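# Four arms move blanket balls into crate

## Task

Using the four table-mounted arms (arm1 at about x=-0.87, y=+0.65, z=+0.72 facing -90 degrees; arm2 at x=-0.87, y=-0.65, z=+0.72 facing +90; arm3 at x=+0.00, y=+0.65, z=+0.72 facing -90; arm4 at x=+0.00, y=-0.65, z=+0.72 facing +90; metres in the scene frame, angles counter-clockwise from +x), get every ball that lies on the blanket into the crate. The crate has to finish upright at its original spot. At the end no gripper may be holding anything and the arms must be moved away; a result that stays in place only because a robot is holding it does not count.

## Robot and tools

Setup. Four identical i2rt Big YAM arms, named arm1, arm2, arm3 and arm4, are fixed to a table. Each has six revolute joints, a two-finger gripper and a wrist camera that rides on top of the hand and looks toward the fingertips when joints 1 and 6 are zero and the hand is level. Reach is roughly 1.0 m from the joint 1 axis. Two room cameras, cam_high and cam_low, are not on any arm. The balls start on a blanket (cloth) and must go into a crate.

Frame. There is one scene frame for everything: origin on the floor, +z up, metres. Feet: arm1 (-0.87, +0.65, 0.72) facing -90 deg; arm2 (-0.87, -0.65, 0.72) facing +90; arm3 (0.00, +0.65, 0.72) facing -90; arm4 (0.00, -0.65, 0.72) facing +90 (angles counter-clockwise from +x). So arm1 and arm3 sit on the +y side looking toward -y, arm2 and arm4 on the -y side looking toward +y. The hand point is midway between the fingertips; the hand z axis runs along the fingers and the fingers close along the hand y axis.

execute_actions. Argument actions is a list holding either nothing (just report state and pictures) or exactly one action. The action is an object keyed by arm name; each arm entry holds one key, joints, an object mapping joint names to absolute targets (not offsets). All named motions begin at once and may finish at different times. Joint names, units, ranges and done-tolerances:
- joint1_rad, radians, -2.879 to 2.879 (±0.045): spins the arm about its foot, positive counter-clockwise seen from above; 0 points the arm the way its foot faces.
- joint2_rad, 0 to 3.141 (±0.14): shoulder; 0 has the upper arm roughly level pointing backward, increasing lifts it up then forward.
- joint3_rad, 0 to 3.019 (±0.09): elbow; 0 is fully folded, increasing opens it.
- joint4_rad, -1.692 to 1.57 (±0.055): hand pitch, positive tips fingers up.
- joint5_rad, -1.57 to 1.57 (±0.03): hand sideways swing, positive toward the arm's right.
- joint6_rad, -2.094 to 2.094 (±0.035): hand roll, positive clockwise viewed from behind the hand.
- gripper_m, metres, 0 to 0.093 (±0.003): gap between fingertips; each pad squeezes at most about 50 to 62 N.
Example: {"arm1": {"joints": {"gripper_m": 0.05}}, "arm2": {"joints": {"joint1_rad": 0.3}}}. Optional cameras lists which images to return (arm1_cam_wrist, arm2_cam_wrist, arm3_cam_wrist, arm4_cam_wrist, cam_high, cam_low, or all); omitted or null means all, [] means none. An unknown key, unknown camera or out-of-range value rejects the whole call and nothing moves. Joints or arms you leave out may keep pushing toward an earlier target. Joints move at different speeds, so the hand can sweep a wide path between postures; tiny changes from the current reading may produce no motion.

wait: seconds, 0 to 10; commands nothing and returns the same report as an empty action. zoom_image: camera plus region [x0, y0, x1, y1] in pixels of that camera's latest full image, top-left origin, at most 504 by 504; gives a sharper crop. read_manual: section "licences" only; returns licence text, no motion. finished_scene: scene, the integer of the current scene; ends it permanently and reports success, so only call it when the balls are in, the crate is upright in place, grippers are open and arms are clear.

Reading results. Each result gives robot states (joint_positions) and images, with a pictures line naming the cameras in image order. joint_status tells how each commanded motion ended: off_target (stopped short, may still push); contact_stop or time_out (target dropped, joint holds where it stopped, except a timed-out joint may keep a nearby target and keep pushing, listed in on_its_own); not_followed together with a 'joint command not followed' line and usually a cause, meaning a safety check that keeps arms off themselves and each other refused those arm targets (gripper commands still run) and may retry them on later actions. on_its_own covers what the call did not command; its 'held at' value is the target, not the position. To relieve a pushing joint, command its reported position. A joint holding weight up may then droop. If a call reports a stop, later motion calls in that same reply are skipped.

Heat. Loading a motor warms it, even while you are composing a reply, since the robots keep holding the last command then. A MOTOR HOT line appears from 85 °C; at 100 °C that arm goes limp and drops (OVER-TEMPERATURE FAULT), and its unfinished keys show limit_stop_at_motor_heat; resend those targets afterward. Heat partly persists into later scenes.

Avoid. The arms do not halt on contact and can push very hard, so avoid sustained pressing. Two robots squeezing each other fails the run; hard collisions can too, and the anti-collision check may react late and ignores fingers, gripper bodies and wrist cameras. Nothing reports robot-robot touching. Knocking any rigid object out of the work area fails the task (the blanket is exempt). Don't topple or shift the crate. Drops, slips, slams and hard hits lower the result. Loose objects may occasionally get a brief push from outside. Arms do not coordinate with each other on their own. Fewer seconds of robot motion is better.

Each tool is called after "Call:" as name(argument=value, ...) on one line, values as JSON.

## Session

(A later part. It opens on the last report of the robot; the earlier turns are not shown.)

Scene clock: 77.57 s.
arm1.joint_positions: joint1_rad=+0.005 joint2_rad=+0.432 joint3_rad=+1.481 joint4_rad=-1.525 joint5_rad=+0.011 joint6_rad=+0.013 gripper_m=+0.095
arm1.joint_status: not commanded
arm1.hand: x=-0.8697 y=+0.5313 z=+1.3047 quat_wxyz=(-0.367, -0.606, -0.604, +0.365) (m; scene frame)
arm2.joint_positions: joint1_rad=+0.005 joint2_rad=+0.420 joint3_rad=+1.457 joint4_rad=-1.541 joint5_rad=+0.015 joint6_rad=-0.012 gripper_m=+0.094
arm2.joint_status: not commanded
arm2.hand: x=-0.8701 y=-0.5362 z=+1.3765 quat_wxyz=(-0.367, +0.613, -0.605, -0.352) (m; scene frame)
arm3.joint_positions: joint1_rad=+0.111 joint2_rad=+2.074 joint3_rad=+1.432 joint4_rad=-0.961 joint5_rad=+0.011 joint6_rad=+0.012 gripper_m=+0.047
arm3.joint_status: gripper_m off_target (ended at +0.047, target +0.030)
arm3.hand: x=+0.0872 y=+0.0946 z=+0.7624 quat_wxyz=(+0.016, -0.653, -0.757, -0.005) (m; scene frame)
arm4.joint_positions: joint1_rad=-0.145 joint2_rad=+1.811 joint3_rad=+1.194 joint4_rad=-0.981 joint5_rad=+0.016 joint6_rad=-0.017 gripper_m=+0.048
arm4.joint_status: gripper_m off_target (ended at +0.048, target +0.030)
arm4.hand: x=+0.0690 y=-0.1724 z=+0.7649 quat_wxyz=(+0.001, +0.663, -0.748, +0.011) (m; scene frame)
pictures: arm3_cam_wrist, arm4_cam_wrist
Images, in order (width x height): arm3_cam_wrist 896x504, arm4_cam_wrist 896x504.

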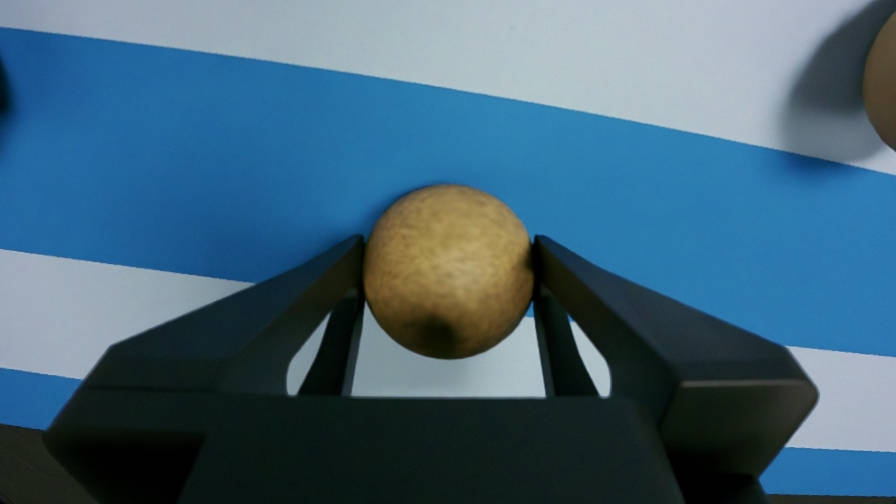

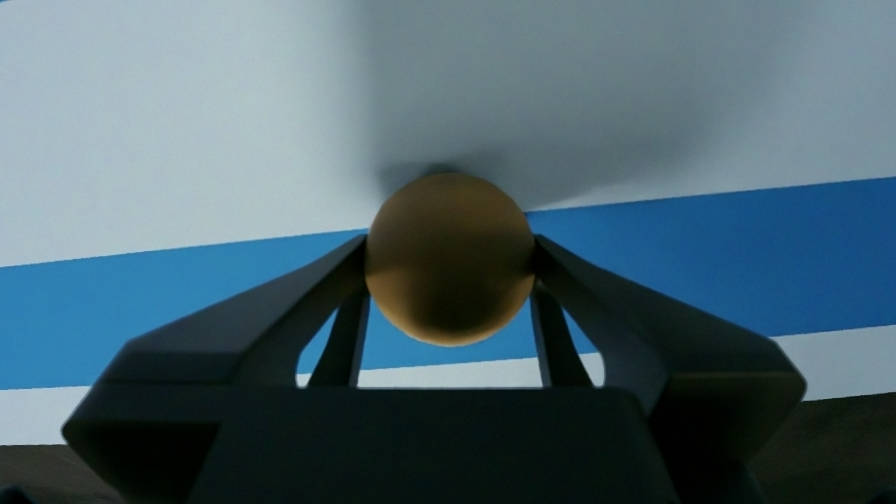

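Call:
execute_actions(actions=[{"arm4":{"joints":{"joint2_rad":1.3,"joint3_rad":1.5,"joint4_rad":-1.2}},"arm3":{"joints":{"joint2_rad":1.3,"joint3_rad":1.5,"joint4_rad":-1.2}}}], cameras=[])

Call:
execute_actions(actions=[{"arm4":{"joints":{"joint1_rad":0.87,"joint2_rad":2.128,"joint3_rad":2.3,"joint4_rad":-0.942}},"arm3":{"joints":{"joint1_rad":-0.85,"joint2_rad":2.252,"joint3_rad":2.30,"joint4_rad":-0.59}}}], cameras=[])

Call:
execute_actions(actions=[{"arm4":{"joints":{"gripper_m":0.093}},"arm3":{"joints":{"gripper_m":0.093}}}], cameras=[])

Call:
execute_actions(actions=[{"arm4":{"joints":{"joint1_rad":-0.593,"joint2_rad":1.3,"joint3_rad":1.5,"joint4_rad":-1.2}},"arm3":{"joints":{"joint1_rad":0.346,"joint2_rad":1.3,"joint3_rad":1.5,"joint4_rad":-1.2}}}], cameras=[])

Call:
execute_actions(actions=[{"arm4":{"joints":{"joint2_rad":1.968,"joint3_rad":1.575,"joint4_rad":-1.158}},"arm3":{"joints":{"joint2_rad":2.193,"joint3_rad":1.81,"joint4_rad":-1.158}}}], cameras=["arm3_cam_wrist","arm4_cam_wrist","cam_high"])

Scene clock: 87.43 s.
arm1.joint_positions: joint1_rad=+0.005 joint2_rad=+0.432 joint3_rad=+1.481 joint4_rad=-1.525 joint5_rad=+0.011 joint6_rad=+0.013 gripper_m=+0.095
arm1.joint_status: not commanded
arm1.hand: x=-0.8697 y=+0.5313 z=+1.3047 quat_wxyz=(-0.367, -0.606, -0.604, +0.365) (m; scene frame)
arm2.joint_positions: joint1_rad=+0.005 joint2_rad=+0.420 joint3_rad=+1.457 joint4_rad=-1.541 joint5_rad=+0.015 joint6_rad=-0.012 gripper_m=+0.094
arm2.joint_status: not commanded
arm2.hand: x=-0.8701 y=-0.5362 z=+1.3765 quat_wxyz=(-0.367, +0.613, -0.605, -0.352) (m; scene frame)
arm3.joint_positions: joint1_rad=+0.111 joint2_rad=+1.305 joint3_rad=+1.479 joint4_rad=-1.191 joint5_rad=+0.011 joint6_rad=+0.012 gripper_m=+0.047
arm3.joint_status: all done
arm3.hand: x=+0.0767 y=+0.1627 z=+1.1781 quat_wxyz=(-0.206, -0.629, -0.728, +0.181) (m; scene frame)
arm4.joint_positions: joint1_rad=-0.145 joint2_rad=+1.303 joint3_rad=+1.485 joint4_rad=-1.192 joint5_rad=+0.016 joint6_rad=-0.017 gripper_m=+0.048
arm4.joint_status: all done
arm4.hand: x=+0.0700 y=-0.1655 z=+1.1241 quat_wxyz=(-0.219, +0.635, -0.719, -0.178) (m; scene frame)
pictures: none
No camera images: the call's "cameras" was empty. Leave "cameras" out to get every camera's image.

Scene clock: 89.60 s.
arm1.joint_positions: joint1_rad=+0.005 joint2_rad=+0.432 joint3_rad=+1.481 joint4_rad=-1.525 joint5_rad=+0.011 joint6_rad=+0.013 gripper_m=+0.095
arm1.joint_status: not commanded
arm1.hand: x=-0.8697 y=+0.5313 z=+1.3047 quat_wxyz=(-0.367, -0.606, -0.604, +0.365) (m; scene frame)
arm2.joint_positions: joint1_rad=+0.005 joint2_rad=+0.420 joint3_rad=+1.457 joint4_rad=-1.541 joint5_rad=+0.015 joint6_rad=-0.012 gripper_m=+0.094
arm2.joint_status: not commanded
arm2.hand: x=-0.8701 y=-0.5362 z=+1.3765 quat_wxyz=(-0.367, +0.613, -0.605, -0.352) (m; scene frame)
arm3.joint_positions: joint1_rad=-0.844 joint2_rad=+2.258 joint3_rad=+2.245 joint4_rad=-0.607 joint5_rad=+0.017 joint6_rad=+0.005 gripper_m=+0.045
arm3.joint_status: all done
arm3.hand: x=-0.6421 y=+0.0244 z=+1.0400 quat_wxyz=(-0.168, -0.825, -0.331, +0.427) (m; scene frame)
arm4.joint_positions: joint1_rad=+0.867 joint2_rad=+2.162 joint3_rad=+2.227 joint4_rad=-0.943 joint5_rad=+0.012 joint6_rad=-0.026 gripper_m=+0.048
arm4.joint_status: all done
arm4.hand: x=-0.6335 y=-0.1199 z=+0.9914 quat_wxyz=(-0.130, +0.887, -0.309, -0.317) (m; scene frame)
pictures: none
No camera images: the call's "cameras" was empty. Leave "cameras" out to get every camera's image.

Scene clock: 90.23 s.
arm1.joint_positions: joint1_rad=+0.005 joint2_rad=+0.432 joint3_rad=+1.481 joint4_rad=-1.525 joint5_rad=+0.011 joint6_rad=+0.013 gripper_m=+0.095
arm1.joint_status: not commanded
arm1.hand: x=-0.8697 y=+0.5313 z=+1.3047 quat_wxyz=(-0.367, -0.606, -0.604, +0.365) (m; scene frame)
arm2.joint_positions: joint1_rad=+0.005 joint2_rad=+0.420 joint3_rad=+1.457 joint4_rad=-1.541 joint5_rad=+0.015 joint6_rad=-0.012 gripper_m=+0.094
arm2.joint_status: not commanded
arm2.hand: x=-0.8701 y=-0.5362 z=+1.3765 quat_wxyz=(-0.367, +0.613, -0.605, -0.352) (m; scene frame)
arm3.joint_positions: joint1_rad=-0.844 joint2_rad=+2.258 joint3_rad=+2.245 joint4_rad=-0.607 joint5_rad=+0.017 joint6_rad=+0.005 gripper_m=+0.093
arm3.joint_status: all done
arm3.hand: x=-0.6421 y=+0.0244 z=+1.0400 quat_wxyz=(-0.168, -0.825, -0.331, +0.427) (m; scene frame)
arm4.joint_positions: joint1_rad=+0.867 joint2_rad=+2.162 joint3_rad=+2.227 joint4_rad=-0.943 joint5_rad=+0.012 joint6_rad=-0.026 gripper_m=+0.093
arm4.joint_status: all done
arm4.hand: x=-0.6335 y=-0.1199 z=+0.9914 quat_wxyz=(-0.130, +0.887, -0.310, -0.317) (m; scene frame)
pictures: none
No camera images: the call's "cameras" was empty. Leave "cameras" out to get every camera's image.

Scene clock: 92.00 s.
arm1.joint_positions: joint1_rad=+0.005 joint2_rad=+0.432 joint3_rad=+1.481 joint4_rad=-1.525 joint5_rad=+0.011 joint6_rad=+0.013 gripper_m=+0.095
arm1.joint_status: not commanded
arm1.hand: x=-0.8697 y=+0.5313 z=+1.3047 quat_wxyz=(-0.367, -0.606, -0.604, +0.365) (m; scene frame)
arm2.joint_positions: joint1_rad=+0.005 joint2_rad=+0.420 joint3_rad=+1.457 joint4_rad=-1.541 joint5_rad=+0.015 joint6_rad=-0.012 gripper_m=+0.094
arm2.joint_status: not commanded
arm2.hand: x=-0.8701 y=-0.5362 z=+1.3765 quat_wxyz=(-0.367, +0.613, -0.605, -0.352) (m; scene frame)
arm3.joint_positions: joint1_rad=+0.350 joint2_rad=+1.296 joint3_rad=+1.500 joint4_rad=-1.192 joint5_rad=+0.010 joint6_rad=+0.015 gripper_m=+0.093
arm3.joint_status: all done
arm3.hand: x=+0.1904 y=+0.1943 z=+1.1926 quat_wxyz=(-0.238, -0.536, -0.793, +0.162) (m; scene frame)
arm4.joint_positions: joint1_rad=-0.601 joint2_rad=+1.297 joint3_rad=+1.511 joint4_rad=-1.193 joint5_rad=+0.018 joint6_rad=-0.024 gripper_m=+0.093
arm4.joint_status: all done
arm4.hand: x=+0.2792 y=-0.2454 z=+1.1396 quat_wxyz=(-0.266, +0.456, -0.839, -0.131) (m; scene frame)
pictures: none
No camera images: the call's "cameras" was empty. Leave "cameras" out to get every camera's image.

Scene clock: 93.77 s.
arm1.joint_positions: joint1_rad=+0.005 joint2_rad=+0.432 joint3_rad=+1.481 joint4_rad=-1.525 joint5_rad=+0.011 joint6_rad=+0.013 gripper_m=+0.095
arm1.joint_status: not commanded
arm1.hand: x=-0.8697 y=+0.5313 z=+1.3047 quat_wxyz=(-0.367, -0.606, -0.604, +0.365) (m; scene frame)
arm2.joint_positions: joint1_rad=+0.005 joint2_rad=+0.420 joint3_rad=+1.457 joint4_rad=-1.541 joint5_rad=+0.015 joint6_rad=-0.012 gripper_m=+0.094
arm2.joint_status: not commanded
arm2.hand: x=-0.8701 y=-0.5362 z=+1.3765 quat_wxyz=(-0.367, +0.613, -0.605, -0.352) (m; scene frame)
arm3.joint_positions: joint1_rad=+0.350 joint2_rad=+2.198 joint3_rad=+1.784 joint4_rad=-1.161 joint5_rad=+0.010 joint6_rad=+0.015 gripper_m=+0.093
arm3.joint_status: all done
arm3.hand: x=+0.2498 y=+0.0523 z=+0.8048 quat_wxyz=(+0.005, -0.559, -0.829, +0.004) (m; scene frame)
arm4.joint_positions: joint1_rad=-0.601 joint2_rad=+1.995 joint3_rad=+1.542 joint4_rad=-1.164 joint5_rad=+0.018 joint6_rad=-0.024 gripper_m=+0.093
arm4.joint_status: all done
arm4.hand: x=+0.3223 y=-0.1784 z=+0.7845 quat_wxyz=(+0.013, +0.480, -0.877, +0.014) (m; scene frame)
pictures: arm3_cam_wrist, arm4_cam_wrist, cam_high
Images, in order (width x height): arm3_cam_wrist 896x504, arm4_cam_wrist 896x504, cam_high 896x504.

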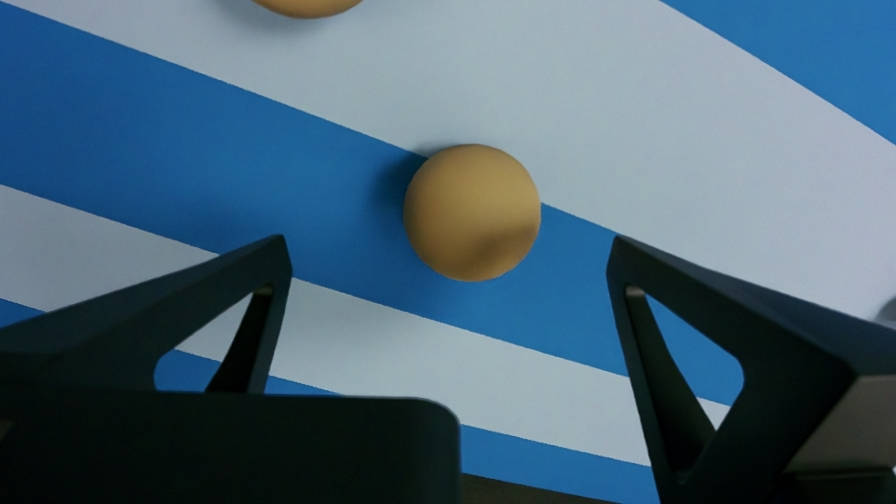

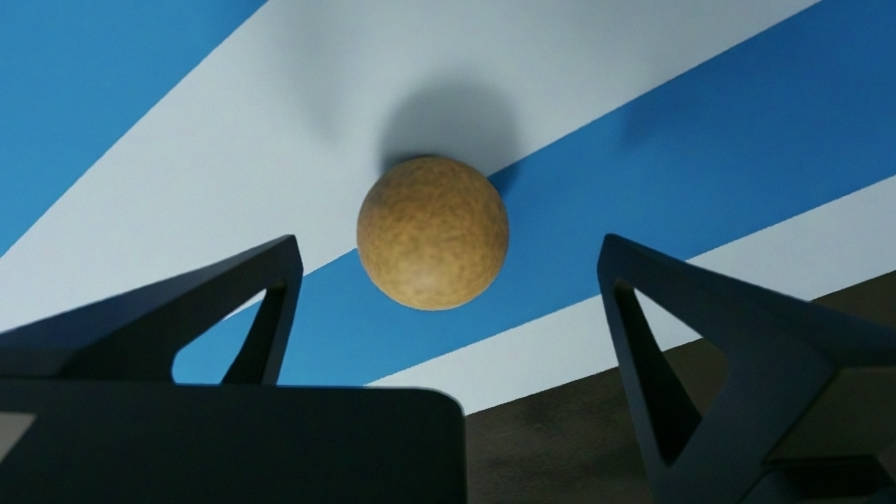

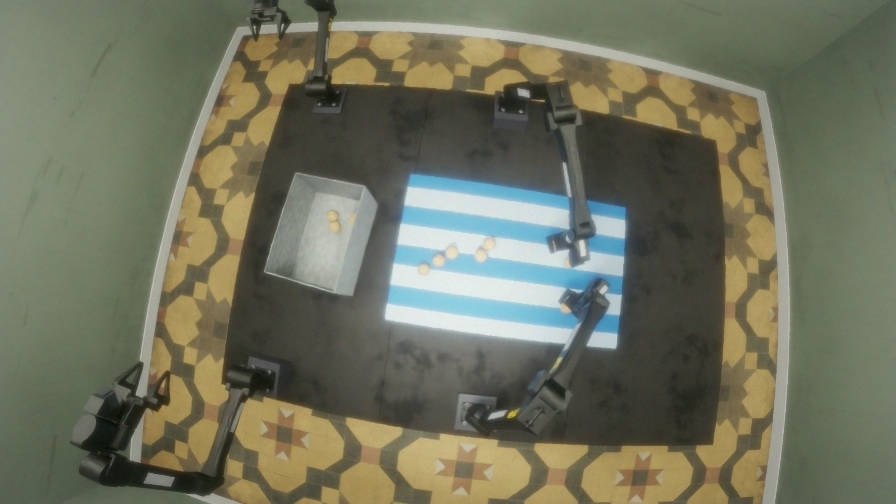

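Call:
execute_actions(actions=[{"arm4":{"joints":{"joint2_rad":2.055,"joint4_rad":-1.13}},"arm3":{"joints":{"joint2_rad":2.265,"joint4_rad":-1.135}}}], cameras=[])

Call:
execute_actions(actions=[{"arm4":{"joints":{"gripper_m":0.03}},"arm3":{"joints":{"gripper_m":0.03}}}], cameras=["arm3_cam_wrist","arm4_cam_wrist"])

Scene clock: 99.47 s.
arm1.joint_positions: joint1_rad=+0.005 joint2_rad=+0.432 joint3_rad=+1.481 joint4_rad=-1.525 joint5_rad=+0.011 joint6_rad=+0.013 gripper_m=+0.095
arm1.joint_status: not commanded
arm1.hand: x=-0.8697 y=+0.5313 z=+1.3047 quat_wxyz=(-0.367, -0.606, -0.604, +0.365) (m; scene frame)
arm2.joint_positions: joint1_rad=+0.005 joint2_rad=+0.420 joint3_rad=+1.457 joint4_rad=-1.541 joint5_rad=+0.015 joint6_rad=-0.012 gripper_m=+0.094
arm2.joint_status: not commanded
arm2.hand: x=-0.8701 y=-0.5362 z=+1.3765 quat_wxyz=(-0.367, +0.613, -0.605, -0.352) (m; scene frame)
arm3.joint_positions: joint1_rad=+0.350 joint2_rad=+2.272 joint3_rad=+1.784 joint4_rad=-1.145 joint5_rad=+0.010 joint6_rad=+0.015 gripper_m=+0.093
arm3.joint_status: all done
arm3.hand: x=+0.2467 y=+0.0594 z=+0.7584 quat_wxyz=(+0.029, -0.559, -0.829, -0.012) (m; scene frame)
arm4.joint_positions: joint1_rad=-0.601 joint2_rad=+2.036 joint3_rad=+1.542 joint4_rad=-1.140 joint5_rad=+0.018 joint6_rad=-0.024 gripper_m=+0.093
arm4.joint_status: all done
arm4.hand: x=+0.3232 y=-0.1769 z=+0.7619 quat_wxyz=(+0.021, +0.480, -0.877, +0.018) (m; scene frame)
pictures: none
No camera images: the call's "cameras" was empty. Leave "cameras" out to get every camera's image.

Scene clock: 100.10 s.
arm1.joint_positions: joint1_rad=+0.005 joint2_rad=+0.432 joint3_rad=+1.481 joint4_rad=-1.525 joint5_rad=+0.011 joint6_rad=+0.013 gripper_m=+0.095
arm1.joint_status: not commanded
arm1.hand: x=-0.8697 y=+0.5313 z=+1.3047 quat_wxyz=(-0.367, -0.606, -0.604, +0.365) (m; scene frame)
arm2.joint_positions: joint1_rad=+0.005 joint2_rad=+0.420 joint3_rad=+1.457 joint4_rad=-1.541 joint5_rad=+0.015 joint6_rad=-0.012 gripper_m=+0.094
arm2.joint_status: not commanded
arm2.hand: x=-0.8701 y=-0.5362 z=+1.3765 quat_wxyz=(-0.367, +0.613, -0.605, -0.352) (m; scene frame)
arm3.joint_positions: joint1_rad=+0.350 joint2_rad=+2.272 joint3_rad=+1.784 joint4_rad=-1.145 joint5_rad=+0.011 joint6_rad=+0.015 gripper_m=+0.047
arm3.joint_status: gripper_m off_target (ended at +0.047, target +0.030)
arm3.hand: x=+0.2466 y=+0.0593 z=+0.7584 quat_wxyz=(+0.029, -0.559, -0.829, -0.012) (m; scene frame)
arm4.joint_positions: joint1_rad=-0.601 joint2_rad=+2.036 joint3_rad=+1.542 joint4_rad=-1.140 joint5_rad=+0.017 joint6_rad=-0.024 gripper_m=+0.048
arm4.joint_status: gripper_m off_target (ended at +0.048, target +0.030)
arm4.hand: x=+0.3231 y=-0.1768 z=+0.7619 quat_wxyz=(+0.021, +0.480, -0.877, +0.018) (m; scene frame)
pictures: arm3_cam_wrist, arm4_cam_wrist
Images, in order (width x height): arm3_cam_wrist 896x504, arm4_cam_wrist 896x504.

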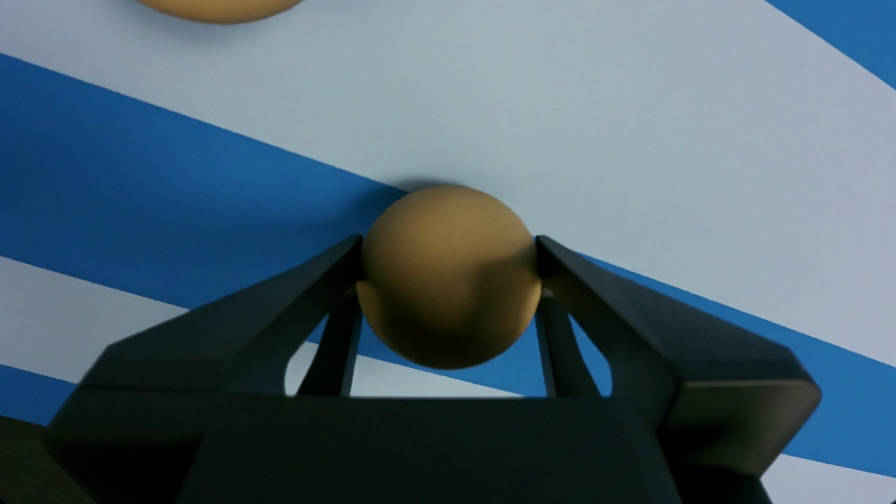

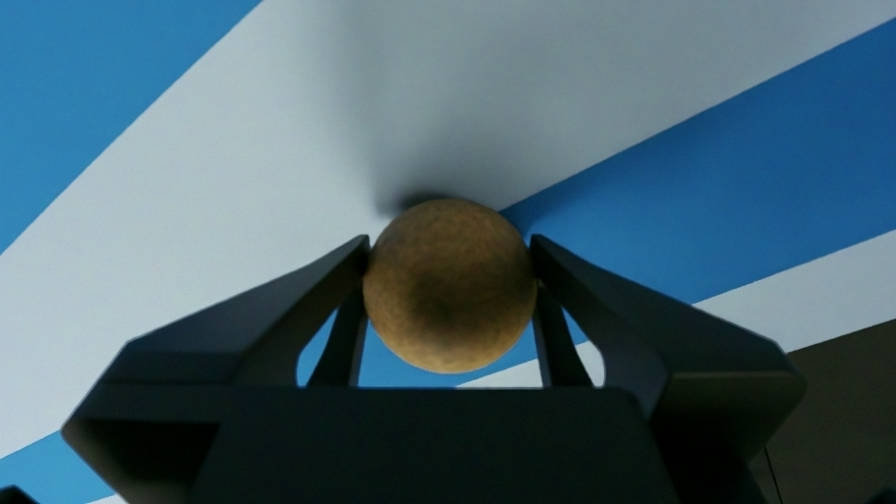

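Call:
execute_actions(actions=[{"arm4":{"joints":{"joint1_rad":0.87,"joint2_rad":1.3,"joint3_rad":1.5,"joint4_rad":-1.2}},"arm3":{"joints":{"joint1_rad":-0.85,"joint2_rad":1.3,"joint3_rad":1.5,"joint4_rad":-1.2}}}], cameras=[])

Call:
execute_actions(actions=[{"arm4":{"joints":{"joint2_rad":2.128,"joint3_rad":2.3,"joint4_rad":-0.942}},"arm3":{"joints":{"joint2_rad":2.252,"joint3_rad":2.30,"joint4_rad":-0.59}}}], cameras=[])

Call:
execute_actions(actions=[{"arm4":{"joints":{"gripper_m":0.093}},"arm3":{"joints":{"gripper_m":0.093}}}], cameras=[])

Call:
execute_actions(actions=[{"arm4":{"joints":{"joint2_rad":1.3,"joint3_rad":1.5,"joint4_rad":-1.2}},"arm3":{"joints":{"joint2_rad":1.3,"joint3_rad":1.5,"joint4_rad":-1.2}}}], cameras=[])

Call:
execute_actions(actions=[{"arm4":{"joints":{"joint1_rad":-0.442}},"arm3":{"joints":{"joint1_rad":-0.084}}}], cameras=[])

Call:
execute_actions(actions=[{"arm4":{"joints":{"joint2_rad":2.2,"joint3_rad":2.006,"joint4_rad":-1.036}},"arm3":{"joints":{"joint2_rad":2.169,"joint3_rad":1.758,"joint4_rad":-1.13}}}], cameras=["arm3_cam_wrist","arm4_cam_wrist","cam_high"])

Scene clock: 112.73 s.
arm1.joint_positions: joint1_rad=+0.005 joint2_rad=+0.432 joint3_rad=+1.481 joint4_rad=-1.525 joint5_rad=+0.011 joint6_rad=+0.013 gripper_m=+0.095
arm1.joint_status: not commanded
arm1.hand: x=-0.8697 y=+0.5313 z=+1.3047 quat_wxyz=(-0.367, -0.606, -0.604, +0.365) (m; scene frame)
arm2.joint_positions: joint1_rad=+0.005 joint2_rad=+0.420 joint3_rad=+1.457 joint4_rad=-1.541 joint5_rad=+0.015 joint6_rad=-0.012 gripper_m=+0.094
arm2.joint_status: not commanded
arm2.hand: x=-0.8701 y=-0.5362 z=+1.3765 quat_wxyz=(-0.367, +0.613, -0.605, -0.352) (m; scene frame)
arm3.joint_positions: joint1_rad=-0.852 joint2_rad=+1.303 joint3_rad=+1.497 joint4_rad=-1.191 joint5_rad=+0.018 joint6_rad=+0.015 gripper_m=+0.047
arm3.joint_status: all done
arm3.hand: x=-0.3584 y=+0.3086 z=+1.1886 quat_wxyz=(-0.100, -0.892, -0.350, +0.266) (m; scene frame)
arm4.joint_positions: joint1_rad=+0.878 joint2_rad=+1.287 joint3_rad=+1.492 joint4_rad=-1.191 joint5_rad=+0.014 joint6_rad=-0.024 gripper_m=+0.048
arm4.joint_status: all done
arm4.hand: x=-0.3784 y=-0.3415 z=+1.1326 quat_wxyz=(-0.112, +0.905, -0.311, -0.269) (m; scene frame)
pictures: none
No camera images: the call's "cameras" was empty. Leave "cameras" out to get every camera's image.

Scene clock: 114.70 s.
arm1.joint_positions: joint1_rad=+0.005 joint2_rad=+0.432 joint3_rad=+1.481 joint4_rad=-1.525 joint5_rad=+0.011 joint6_rad=+0.013 gripper_m=+0.095
arm1.joint_status: not commanded
arm1.hand: x=-0.8697 y=+0.5313 z=+1.3047 quat_wxyz=(-0.367, -0.606, -0.604, +0.365) (m; scene frame)
arm2.joint_positions: joint1_rad=+0.005 joint2_rad=+0.420 joint3_rad=+1.457 joint4_rad=-1.541 joint5_rad=+0.015 joint6_rad=-0.012 gripper_m=+0.094
arm2.joint_status: not commanded
arm2.hand: x=-0.8701 y=-0.5362 z=+1.3765 quat_wxyz=(-0.367, +0.613, -0.605, -0.352) (m; scene frame)
arm3.joint_positions: joint1_rad=-0.852 joint2_rad=+2.265 joint3_rad=+2.241 joint4_rad=-0.608 joint5_rad=+0.018 joint6_rad=+0.015 gripper_m=+0.047
arm3.joint_status: all done
arm3.hand: x=-0.6470 y=+0.0298 z=+1.0312 quat_wxyz=(-0.165, -0.831, -0.324, +0.421) (m; scene frame)
arm4.joint_positions: joint1_rad=+0.878 joint2_rad=+2.147 joint3_rad=+2.230 joint4_rad=-0.952 joint5_rad=+0.014 joint6_rad=-0.024 gripper_m=+0.048
arm4.joint_status: all done
arm4.hand: x=-0.6367 y=-0.1287 z=+1.0039 quat_wxyz=(-0.131, +0.887, -0.305, -0.321) (m; scene frame)
pictures: none
No camera images: the call's "cameras" was empty. Leave "cameras" out to get every camera's image.

Scene clock: 115.33 s.
arm1.joint_positions: joint1_rad=+0.005 joint2_rad=+0.432 joint3_rad=+1.481 joint4_rad=-1.525 joint5_rad=+0.011 joint6_rad=+0.013 gripper_m=+0.095
arm1.joint_status: not commanded
arm1.hand: x=-0.8697 y=+0.5313 z=+1.3047 quat_wxyz=(-0.367, -0.606, -0.604, +0.365) (m; scene frame)
arm2.joint_positions: joint1_rad=+0.005 joint2_rad=+0.420 joint3_rad=+1.457 joint4_rad=-1.541 joint5_rad=+0.015 joint6_rad=-0.012 gripper_m=+0.094
arm2.joint_status: not commanded
arm2.hand: x=-0.8701 y=-0.5362 z=+1.3765 quat_wxyz=(-0.367, +0.613, -0.605, -0.352) (m; scene frame)
arm3.joint_positions: joint1_rad=-0.852 joint2_rad=+2.265 joint3_rad=+2.241 joint4_rad=-0.608 joint5_rad=+0.018 joint6_rad=+0.015 gripper_m=+0.093
arm3.joint_status: all done
arm3.hand: x=-0.6470 y=+0.0298 z=+1.0312 quat_wxyz=(-0.165, -0.831, -0.324, +0.421) (m; scene frame)
arm4.joint_positions: joint1_rad=+0.878 joint2_rad=+2.147 joint3_rad=+2.230 joint4_rad=-0.952 joint5_rad=+0.014 joint6_rad=-0.024 gripper_m=+0.093
arm4.joint_status: all done
arm4.hand: x=-0.6367 y=-0.1287 z=+1.0039 quat_wxyz=(-0.131, +0.887, -0.305, -0.321) (m; scene frame)
pictures: none
No camera images: the call's "cameras" was empty. Leave "cameras" out to get every camera's image.

Scene clock: 117.07 s.
arm1.joint_positions: joint1_rad=+0.005 joint2_rad=+0.432 joint3_rad=+1.481 joint4_rad=-1.525 joint5_rad=+0.011 joint6_rad=+0.013 gripper_m=+0.095
arm1.joint_status: not commanded
arm1.hand: x=-0.8697 y=+0.5313 z=+1.3047 quat_wxyz=(-0.367, -0.606, -0.604, +0.365) (m; scene frame)
arm2.joint_positions: joint1_rad=+0.005 joint2_rad=+0.420 joint3_rad=+1.457 joint4_rad=-1.541 joint5_rad=+0.015 joint6_rad=-0.012 gripper_m=+0.094
arm2.joint_status: not commanded
arm2.hand: x=-0.8701 y=-0.5362 z=+1.3765 quat_wxyz=(-0.367, +0.613, -0.605, -0.352) (m; scene frame)
arm3.joint_positions: joint1_rad=-0.852 joint2_rad=+1.297 joint3_rad=+1.500 joint4_rad=-1.191 joint5_rad=+0.018 joint6_rad=+0.015 gripper_m=+0.093
arm3.joint_status: all done
arm3.hand: x=-0.3575 y=+0.3094 z=+1.1924 quat_wxyz=(-0.102, -0.892, -0.350, +0.269) (m; scene frame)
arm4.joint_positions: joint1_rad=+0.878 joint2_rad=+1.288 joint3_rad=+1.509 joint4_rad=-1.193 joint5_rad=+0.014 joint6_rad=-0.024 gripper_m=+0.093
arm4.joint_status: all done
arm4.hand: x=-0.3801 y=-0.3402 z=+1.1410 quat_wxyz=(-0.114, +0.902, -0.311, -0.276) (m; scene frame)
pictures: none
No camera images: the call's "cameras" was empty. Leave "cameras" out to get every camera's image.

Scene clock: 118.77 s.
arm1.joint_positions: joint1_rad=+0.005 joint2_rad=+0.432 joint3_rad=+1.481 joint4_rad=-1.525 joint5_rad=+0.011 joint6_rad=+0.013 gripper_m=+0.095
arm1.joint_status: not commanded
arm1.hand: x=-0.8697 y=+0.5313 z=+1.3047 quat_wxyz=(-0.367, -0.606, -0.604, +0.365) (m; scene frame)
arm2.joint_positions: joint1_rad=+0.005 joint2_rad=+0.420 joint3_rad=+1.457 joint4_rad=-1.541 joint5_rad=+0.015 joint6_rad=-0.012 gripper_m=+0.094
arm2.joint_status: not commanded
arm2.hand: x=-0.8701 y=-0.5362 z=+1.3765 quat_wxyz=(-0.367, +0.613, -0.605, -0.352) (m; scene frame)
arm3.joint_positions: joint1_rad=-0.081 joint2_rad=+1.299 joint3_rad=+1.500 joint4_rad=-1.191 joint5_rad=+0.015 joint6_rad=+0.015 gripper_m=+0.093
arm3.joint_status: all done
arm3.hand: x=-0.0182 y=+0.1559 z=+1.1913 quat_wxyz=(-0.195, -0.694, -0.660, +0.210) (m; scene frame)
arm4.joint_positions: joint1_rad=-0.447 joint2_rad=+1.294 joint3_rad=+1.509 joint4_rad=-1.193 joint5_rad=+0.015 joint6_rad=-0.024 gripper_m=+0.093
arm4.joint_status: all done
arm4.hand: x=+0.2124 y=-0.2081 z=+1.1402 quat_wxyz=(-0.256, +0.519, -0.801, -0.152) (m; scene frame)
pictures: none
No camera images: the call's "cameras" was empty. Leave "cameras" out to get every camera's image.

Scene clock: 120.57 s.
arm1.joint_positions: joint1_rad=+0.005 joint2_rad=+0.432 joint3_rad=+1.481 joint4_rad=-1.525 joint5_rad=+0.011 joint6_rad=+0.013 gripper_m=+0.095
arm1.joint_status: not commanded
arm1.hand: x=-0.8697 y=+0.5313 z=+1.3047 quat_wxyz=(-0.367, -0.606, -0.604, +0.365) (m; scene frame)
arm2.joint_positions: joint1_rad=+0.005 joint2_rad=+0.420 joint3_rad=+1.457 joint4_rad=-1.541 joint5_rad=+0.015 joint6_rad=-0.012 gripper_m=+0.094
arm2.joint_status: not commanded
arm2.hand: x=-0.8701 y=-0.5362 z=+1.3765 quat_wxyz=(-0.367, +0.613, -0.605, -0.352) (m; scene frame)
arm3.joint_positions: joint1_rad=-0.081 joint2_rad=+2.175 joint3_rad=+1.733 joint4_rad=-1.133 joint5_rad=+0.015 joint6_rad=+0.015 gripper_m=+0.093
arm3.joint_status: all done
arm3.hand: x=-0.0230 y=+0.0136 z=+0.8015 quat_wxyz=(+0.007, -0.723, -0.691, +0.004) (m; scene frame)
arm4.joint_positions: joint1_rad=-0.447 joint2_rad=+2.232 joint3_rad=+1.954 joint4_rad=-1.040 joint5_rad=+0.015 joint6_rad=-0.024 gripper_m=+0.093
arm4.joint_status: all done
arm4.hand: x=+0.3159 y=+0.0150 z=+0.7967 quat_wxyz=(-0.115, +0.540, -0.831, -0.064) (m; scene frame)
pictures: arm3_cam_wrist, arm4_cam_wrist, cam_high
Images, in order (width x height): arm3_cam_wrist 896x504, arm4_cam_wrist 896x504, cam_high 896x504.

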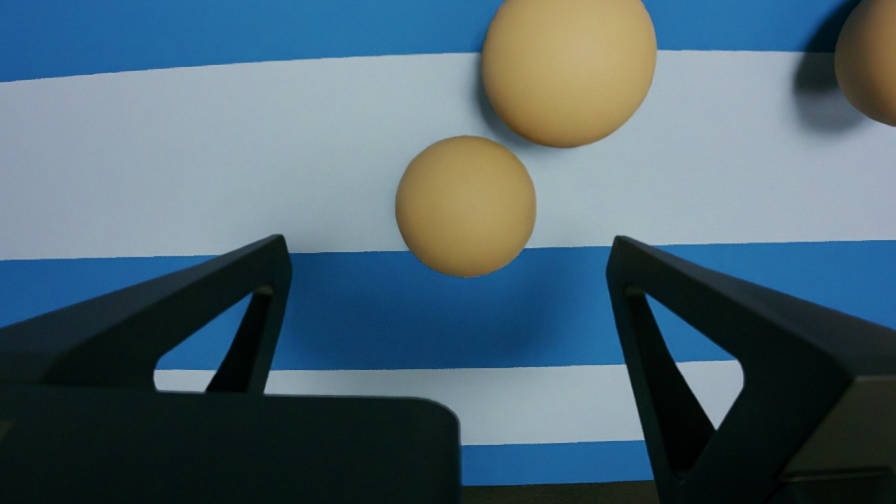

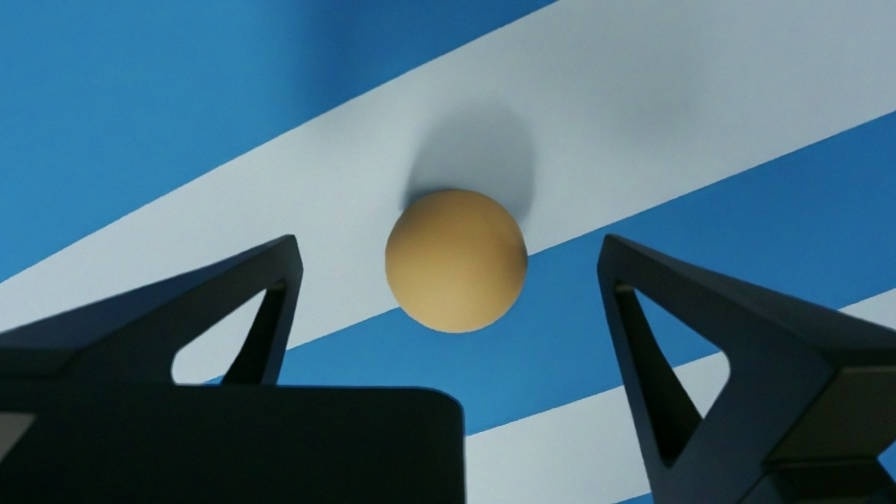

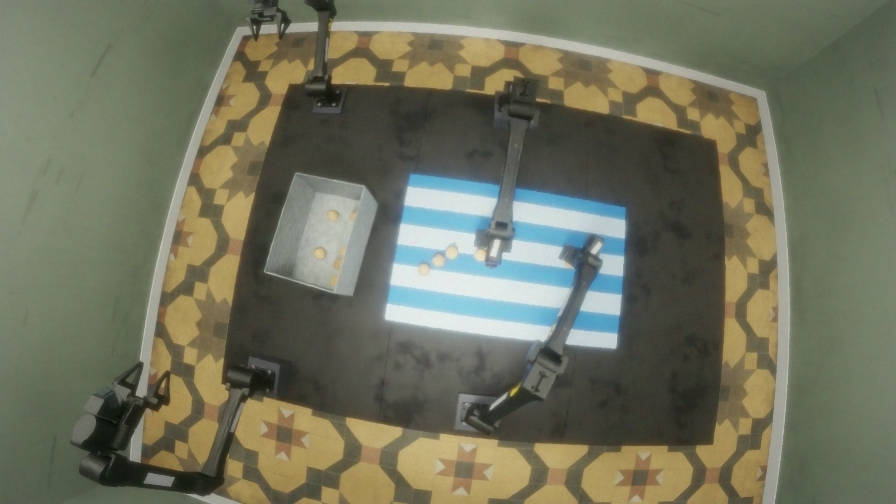

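Call:
execute_actions(actions=[{"arm4":{"joints":{"joint2_rad":2.29,"joint4_rad":-1.08}},"arm3":{"joints":{"joint2_rad":2.24,"joint4_rad":-1.105,"joint6_rad":0.5}}}], cameras=[])

Call:
execute_actions(actions=[{"arm4":{"joints":{"gripper_m":0.03}},"arm3":{"joints":{"gripper_m":0.03}}}], cameras=["arm3_cam_wrist","arm4_cam_wrist"])

Scene clock: 125.77 s.
arm1.joint_positions: joint1_rad=+0.005 joint2_rad=+0.432 joint3_rad=+1.481 joint4_rad=-1.525 joint5_rad=+0.011 joint6_rad=+0.013 gripper_m=+0.095
arm1.joint_status: not commanded
arm1.hand: x=-0.8697 y=+0.5313 z=+1.3047 quat_wxyz=(-0.367, -0.606, -0.604, +0.365) (m; scene frame)
arm2.joint_positions: joint1_rad=+0.005 joint2_rad=+0.420 joint3_rad=+1.457 joint4_rad=-1.541 joint5_rad=+0.015 joint6_rad=-0.012 gripper_m=+0.094
arm2.joint_status: not commanded
arm2.hand: x=-0.8701 y=-0.5362 z=+1.3765 quat_wxyz=(-0.367, +0.613, -0.605, -0.352) (m; scene frame)
arm3.joint_positions: joint1_rad=-0.081 joint2_rad=+2.247 joint3_rad=+1.733 joint4_rad=-1.116 joint5_rad=+0.015 joint6_rad=+0.491 gripper_m=+0.093
arm3.joint_status: all done
arm3.hand: x=-0.0228 y=+0.0205 z=+0.7575 quat_wxyz=(+0.029, -0.865, -0.500, -0.008) (m; scene frame)
arm4.joint_positions: joint1_rad=-0.447 joint2_rad=+2.266 joint3_rad=+1.954 joint4_rad=-1.071 joint5_rad=+0.015 joint6_rad=-0.024 gripper_m=+0.093
arm4.joint_status: all done
arm4.hand: x=+0.3113 y=+0.0055 z=+0.7706 quat_wxyz=(-0.087, +0.543, -0.834, -0.047) (m; scene frame)
pictures: none
No camera images: the call's "cameras" was empty. Leave "cameras" out to get every camera's image.

Scene clock: 126.40 s.
arm1.joint_positions: joint1_rad=+0.005 joint2_rad=+0.432 joint3_rad=+1.481 joint4_rad=-1.525 joint5_rad=+0.011 joint6_rad=+0.013 gripper_m=+0.095
arm1.joint_status: not commanded
arm1.hand: x=-0.8697 y=+0.5313 z=+1.3047 quat_wxyz=(-0.367, -0.606, -0.604, +0.365) (m; scene frame)
arm2.joint_positions: joint1_rad=+0.005 joint2_rad=+0.420 joint3_rad=+1.457 joint4_rad=-1.541 joint5_rad=+0.015 joint6_rad=-0.012 gripper_m=+0.094
arm2.joint_status: not commanded
arm2.hand: x=-0.8701 y=-0.5362 z=+1.3765 quat_wxyz=(-0.367, +0.613, -0.605, -0.352) (m; scene frame)
arm3.joint_positions: joint1_rad=-0.081 joint2_rad=+2.247 joint3_rad=+1.733 joint4_rad=-1.115 joint5_rad=+0.015 joint6_rad=+0.492 gripper_m=+0.047
arm3.joint_status: gripper_m off_target (ended at +0.047, target +0.030)
arm3.hand: x=-0.0228 y=+0.0204 z=+0.7575 quat_wxyz=(+0.029, -0.866, -0.500, -0.008) (m; scene frame)
arm4.joint_positions: joint1_rad=-0.447 joint2_rad=+2.266 joint3_rad=+1.954 joint4_rad=-1.071 joint5_rad=+0.015 joint6_rad=-0.024 gripper_m=+0.048
arm4.joint_status: gripper_m off_target (ended at +0.048, target +0.030)
arm4.hand: x=+0.3113 y=+0.0055 z=+0.7706 quat_wxyz=(-0.087, +0.543, -0.834, -0.047) (m; scene frame)
pictures: arm3_cam_wrist, arm4_cam_wrist
Images, in order (width x height): arm3_cam_wrist 896x504, arm4_cam_wrist 896x504.

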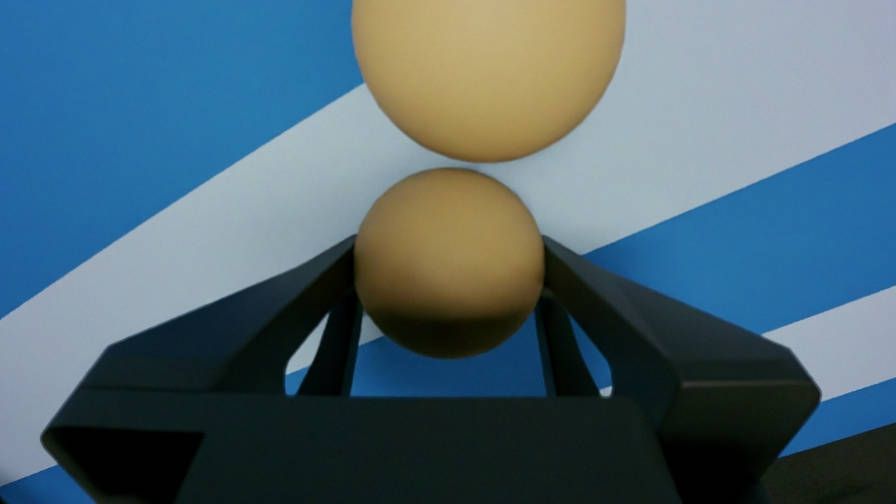

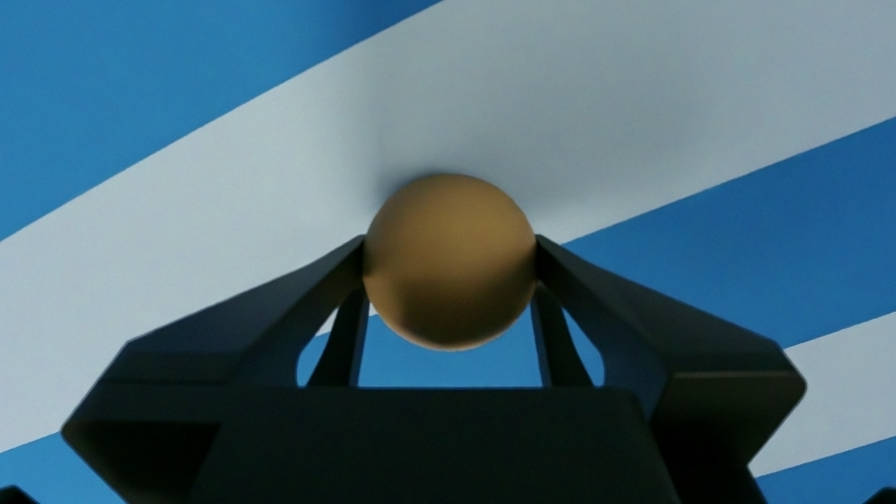

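Call:
execute_actions(actions=[{"arm4":{"joints":{"joint2_rad":1.3,"joint3_rad":1.5,"joint4_rad":-1.2}},"arm3":{"joints":{"joint2_rad":1.3,"joint3_rad":1.5,"joint4_rad":-1.2}}}], cameras=[])

Call:
execute_actions(actions=[{"arm4":{"joints":{"joint1_rad":0.87}},"arm3":{"joints":{"joint1_rad":-0.85,"joint6_rad":0.0}}}], cameras=[])

Call:
execute_actions(actions=[{"arm4":{"joints":{"joint2_rad":2.128,"joint3_rad":2.3,"joint4_rad":-0.942}},"arm3":{"joints":{"joint2_rad":2.252,"joint3_rad":2.30,"joint4_rad":-0.59}}}], cameras=[])

Call:
execute_actions(actions=[{"arm4":{"joints":{"gripper_m":0.093}},"arm3":{"joints":{"gripper_m":0.093}}}], cameras=[])

Call:
execute_actions(actions=[{"arm4":{"joints":{"joint2_rad":1.3,"joint3_rad":1.5,"joint4_rad":-1.2}},"arm3":{"joints":{"joint2_rad":1.3,"joint3_rad":1.5,"joint4_rad":-1.2}}}], cameras=[])

Call:
execute_actions(actions=[{"arm4":{"joints":{"joint1_rad":0.476,"joint6_rad":1.41}},"arm3":{"joints":{"joint1_rad":-0.128}}}], cameras=[])

Call:
execute_actions(actions=[{"arm4":{"joints":{"joint2_rad":2.089,"joint3_rad":1.833,"joint4_rad":-1.25}},"arm3":{"joints":{"joint2_rad":2.187,"joint3_rad":1.777,"joint4_rad":-0.96}}}], cameras=["arm3_cam_wrist","arm4_cam_wrist","cam_high"])

Scene clock: 146.97 s.
arm1.joint_positions: joint1_rad=+0.005 joint2_rad=+0.432 joint3_rad=+1.481 joint4_rad=-1.525 joint5_rad=+0.011 joint6_rad=+0.013 gripper_m=+0.095
arm1.joint_status: not commanded
arm1.hand: x=-0.8697 y=+0.5313 z=+1.3047 quat_wxyz=(-0.367, -0.606, -0.604, +0.365) (m; scene frame)
arm2.joint_positions: joint1_rad=+0.005 joint2_rad=+0.420 joint3_rad=+1.457 joint4_rad=-1.541 joint5_rad=+0.015 joint6_rad=-0.012 gripper_m=+0.094
arm2.joint_status: not commanded
arm2.hand: x=-0.8701 y=-0.5362 z=+1.3765 quat_wxyz=(-0.367, +0.613, -0.605, -0.352) (m; scene frame)
arm3.joint_positions: joint1_rad=-0.081 joint2_rad=+1.304 joint3_rad=+1.487 joint4_rad=-1.193 joint5_rad=+0.015 joint6_rad=+0.492 gripper_m=+0.047
arm3.joint_status: all done
arm3.hand: x=-0.0181 y=+0.1568 z=+1.1821 quat_wxyz=(-0.231, -0.833, -0.479, +0.153) (m; scene frame)
arm4.joint_positions: joint1_rad=-0.447 joint2_rad=+1.291 joint3_rad=+1.508 joint4_rad=-1.194 joint5_rad=+0.015 joint6_rad=-0.024 gripper_m=+0.048
arm4.joint_status: all done
arm4.hand: x=+0.2118 y=-0.2093 z=+1.1411 quat_wxyz=(-0.256, +0.519, -0.801, -0.152) (m; scene frame)
pictures: none
No camera images: the call's "cameras" was empty. Leave "cameras" out to get every camera's image.

Scene clock: 148.67 s.
arm1.joint_positions: joint1_rad=+0.005 joint2_rad=+0.432 joint3_rad=+1.481 joint4_rad=-1.525 joint5_rad=+0.011 joint6_rad=+0.013 gripper_m=+0.095
arm1.joint_status: not commanded
arm1.hand: x=-0.8697 y=+0.5313 z=+1.3047 quat_wxyz=(-0.367, -0.606, -0.604, +0.365) (m; scene frame)
arm2.joint_positions: joint1_rad=+0.005 joint2_rad=+0.420 joint3_rad=+1.457 joint4_rad=-1.541 joint5_rad=+0.015 joint6_rad=-0.012 gripper_m=+0.094
arm2.joint_status: not commanded
arm2.hand: x=-0.8701 y=-0.5362 z=+1.3765 quat_wxyz=(-0.367, +0.613, -0.605, -0.352) (m; scene frame)
arm3.joint_positions: joint1_rad=-0.853 joint2_rad=+1.304 joint3_rad=+1.487 joint4_rad=-1.193 joint5_rad=+0.015 joint6_rad=+0.008 gripper_m=+0.047
arm3.joint_status: all done
arm3.hand: x=-0.3574 y=+0.3099 z=+1.1824 quat_wxyz=(-0.098, -0.893, -0.354, +0.259) (m; scene frame)
arm4.joint_positions: joint1_rad=+0.875 joint2_rad=+1.295 joint3_rad=+1.508 joint4_rad=-1.194 joint5_rad=+0.015 joint6_rad=-0.024 gripper_m=+0.048
arm4.joint_status: all done
arm4.hand: x=-0.3803 y=-0.3381 z=+1.1369 quat_wxyz=(-0.113, +0.903, -0.312, -0.271) (m; scene frame)
pictures: none
No camera images: the call's "cameras" was empty. Leave "cameras" out to get every camera's image.

Scene clock: 150.63 s.
arm1.joint_positions: joint1_rad=+0.005 joint2_rad=+0.432 joint3_rad=+1.481 joint4_rad=-1.525 joint5_rad=+0.011 joint6_rad=+0.013 gripper_m=+0.095
arm1.joint_status: not commanded
arm1.hand: x=-0.8697 y=+0.5313 z=+1.3047 quat_wxyz=(-0.367, -0.606, -0.604, +0.365) (m; scene frame)
arm2.joint_positions: joint1_rad=+0.005 joint2_rad=+0.420 joint3_rad=+1.457 joint4_rad=-1.541 joint5_rad=+0.015 joint6_rad=-0.012 gripper_m=+0.094
arm2.joint_status: not commanded
arm2.hand: x=-0.8701 y=-0.5362 z=+1.3765 quat_wxyz=(-0.367, +0.613, -0.605, -0.352) (m; scene frame)
arm3.joint_positions: joint1_rad=-0.853 joint2_rad=+2.265 joint3_rad=+2.241 joint4_rad=-0.608 joint5_rad=+0.015 joint6_rad=+0.008 gripper_m=+0.047
arm3.joint_status: all done
arm3.hand: x=-0.6476 y=+0.0304 z=+1.0312 quat_wxyz=(-0.165, -0.830, -0.327, +0.422) (m; scene frame)
arm4.joint_positions: joint1_rad=+0.875 joint2_rad=+2.146 joint3_rad=+2.230 joint4_rad=-0.952 joint5_rad=+0.015 joint6_rad=-0.024 gripper_m=+0.048
arm4.joint_status: all done
arm4.hand: x=-0.6353 y=-0.1269 z=+1.0053 quat_wxyz=(-0.132, +0.886, -0.307, -0.322) (m; scene frame)
pictures: none
No camera images: the call's "cameras" was empty. Leave "cameras" out to get every camera's image.

Scene clock: 151.27 s.
arm1.joint_positions: joint1_rad=+0.005 joint2_rad=+0.432 joint3_rad=+1.481 joint4_rad=-1.525 joint5_rad=+0.011 joint6_rad=+0.013 gripper_m=+0.095
arm1.joint_status: not commanded
arm1.hand: x=-0.8697 y=+0.5313 z=+1.3047 quat_wxyz=(-0.367, -0.606, -0.604, +0.365) (m; scene frame)
arm2.joint_positions: joint1_rad=+0.005 joint2_rad=+0.420 joint3_rad=+1.457 joint4_rad=-1.541 joint5_rad=+0.015 joint6_rad=-0.012 gripper_m=+0.094
arm2.joint_status: not commanded
arm2.hand: x=-0.8701 y=-0.5362 z=+1.3765 quat_wxyz=(-0.367, +0.613, -0.605, -0.352) (m; scene frame)
arm3.joint_positions: joint1_rad=-0.853 joint2_rad=+2.265 joint3_rad=+2.241 joint4_rad=-0.608 joint5_rad=+0.015 joint6_rad=+0.008 gripper_m=+0.093
arm3.joint_status: all done
arm3.hand: x=-0.6476 y=+0.0304 z=+1.0312 quat_wxyz=(-0.165, -0.829, -0.327, +0.422) (m; scene frame)
arm4.joint_positions: joint1_rad=+0.875 joint2_rad=+2.146 joint3_rad=+2.230 joint4_rad=-0.952 joint5_rad=+0.015 joint6_rad=-0.024 gripper_m=+0.093
arm4.joint_status: all done
arm4.hand: x=-0.6353 y=-0.1269 z=+1.0053 quat_wxyz=(-0.132, +0.886, -0.307, -0.322) (m; scene frame)
pictures: none
No camera images: the call's "cameras" was empty. Leave "cameras" out to get every camera's image.

Scene clock: 153.00 s.
arm1.joint_positions: joint1_rad=+0.005 joint2_rad=+0.432 joint3_rad=+1.481 joint4_rad=-1.525 joint5_rad=+0.011 joint6_rad=+0.013 gripper_m=+0.095
arm1.joint_status: not commanded
arm1.hand: x=-0.8697 y=+0.5313 z=+1.3047 quat_wxyz=(-0.367, -0.606, -0.604, +0.365) (m; scene frame)
arm2.joint_positions: joint1_rad=+0.005 joint2_rad=+0.420 joint3_rad=+1.457 joint4_rad=-1.541 joint5_rad=+0.015 joint6_rad=-0.012 gripper_m=+0.094
arm2.joint_status: not commanded
arm2.hand: x=-0.8701 y=-0.5362 z=+1.3765 quat_wxyz=(-0.367, +0.613, -0.605, -0.352) (m; scene frame)
arm3.joint_positions: joint1_rad=-0.853 joint2_rad=+1.297 joint3_rad=+1.500 joint4_rad=-1.192 joint5_rad=+0.015 joint6_rad=+0.008 gripper_m=+0.093
arm3.joint_status: all done
arm3.hand: x=-0.3576 y=+0.3096 z=+1.1923 quat_wxyz=(-0.102, -0.891, -0.353, +0.269) (m; scene frame)
arm4.joint_positions: joint1_rad=+0.875 joint2_rad=+1.288 joint3_rad=+1.509 joint4_rad=-1.193 joint5_rad=+0.015 joint6_rad=-0.024 gripper_m=+0.093
arm4.joint_status: all done
arm4.hand: x=-0.3792 y=-0.3391 z=+1.1408 quat_wxyz=(-0.115, +0.902, -0.312, -0.275) (m; scene frame)
pictures: none
No camera images: the call's "cameras" was empty. Leave "cameras" out to get every camera's image.

Scene clock: 155.10 s.
arm1.joint_positions: joint1_rad=+0.005 joint2_rad=+0.432 joint3_rad=+1.481 joint4_rad=-1.525 joint5_rad=+0.011 joint6_rad=+0.013 gripper_m=+0.095
arm1.joint_status: not commanded
arm1.hand: x=-0.8697 y=+0.5313 z=+1.3047 quat_wxyz=(-0.367, -0.606, -0.604, +0.365) (m; scene frame)
arm2.joint_positions: joint1_rad=+0.005 joint2_rad=+0.420 joint3_rad=+1.457 joint4_rad=-1.541 joint5_rad=+0.015 joint6_rad=-0.012 gripper_m=+0.094
arm2.joint_status: not commanded
arm2.hand: x=-0.8701 y=-0.5362 z=+1.3765 quat_wxyz=(-0.367, +0.613, -0.605, -0.352) (m; scene frame)
arm3.joint_positions: joint1_rad=-0.124 joint2_rad=+1.298 joint3_rad=+1.500 joint4_rad=-1.192 joint5_rad=+0.015 joint6_rad=+0.007 gripper_m=+0.093
arm3.joint_status: all done
arm3.hand: x=-0.0397 y=+0.1574 z=+1.1916 quat_wxyz=(-0.190, -0.706, -0.648, +0.215) (m; scene frame)
arm4.joint_positions: joint1_rad=+0.469 joint2_rad=+1.288 joint3_rad=+1.509 joint4_rad=-1.193 joint5_rad=+0.015 joint6_rad=+1.401 gripper_m=+0.093
arm4.joint_status: all done
arm4.hand: x=-0.2238 y=-0.2152 z=+1.1424 quat_wxyz=(+0.036, +0.302, -0.905, -0.297) (m; scene frame)
pictures: none
No camera images: the call's "cameras" was empty. Leave "cameras" out to get every camera's image.

Scene clock: 156.93 s.
arm1.joint_positions: joint1_rad=+0.005 joint2_rad=+0.432 joint3_rad=+1.481 joint4_rad=-1.525 joint5_rad=+0.011 joint6_rad=+0.013 gripper_m=+0.095
arm1.joint_status: not commanded
arm1.hand: x=-0.8697 y=+0.5313 z=+1.3047 quat_wxyz=(-0.367, -0.606, -0.604, +0.365) (m; scene frame)
arm2.joint_positions: joint1_rad=+0.005 joint2_rad=+0.420 joint3_rad=+1.457 joint4_rad=-1.541 joint5_rad=+0.015 joint6_rad=-0.012 gripper_m=+0.094
arm2.joint_status: not commanded
arm2.hand: x=-0.8701 y=-0.5362 z=+1.3765 quat_wxyz=(-0.367, +0.613, -0.605, -0.352) (m; scene frame)
arm3.joint_positions: joint1_rad=-0.124 joint2_rad=+2.191 joint3_rad=+1.749 joint4_rad=-0.963 joint5_rad=+0.015 joint6_rad=+0.007 gripper_m=+0.093
arm3.joint_status: all done
arm3.hand: x=-0.0543 y=-0.0309 z=+0.8009 quat_wxyz=(-0.051, -0.733, -0.675, +0.066) (m; scene frame)
arm4.joint_positions: joint1_rad=+0.469 joint2_rad=+2.120 joint3_rad=+1.798 joint4_rad=-1.246 joint5_rad=+0.015 joint6_rad=+1.402 gripper_m=+0.093
arm4.joint_status: all done
arm4.hand: x=-0.2911 y=-0.0801 z=+0.8014 quat_wxyz=(-0.009, +0.317, -0.948, -0.007) (m; scene frame)
pictures: arm3_cam_wrist, arm4_cam_wrist, cam_high
Images, in order (width x height): arm3_cam_wrist 896x504, arm4_cam_wrist 896x504, cam_high 896x504.

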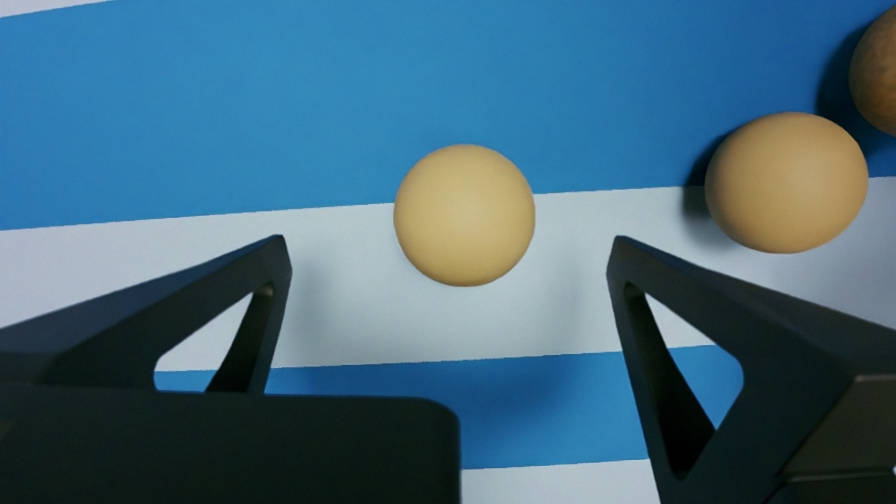

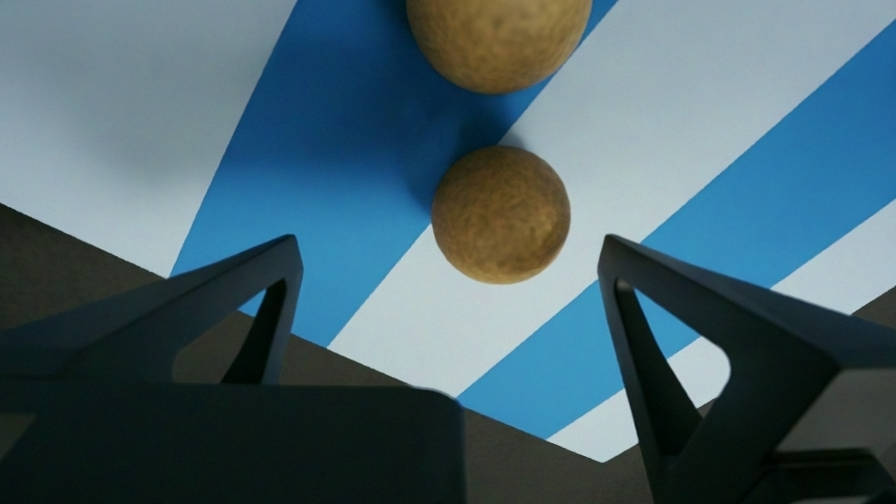

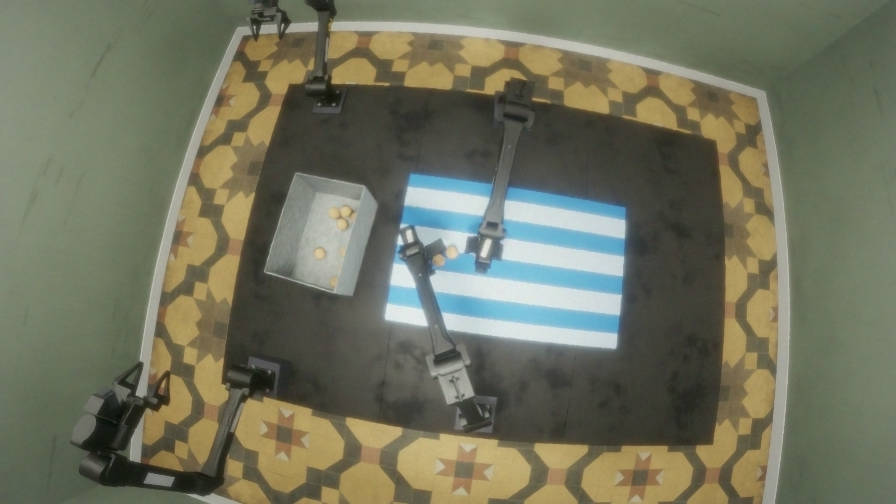

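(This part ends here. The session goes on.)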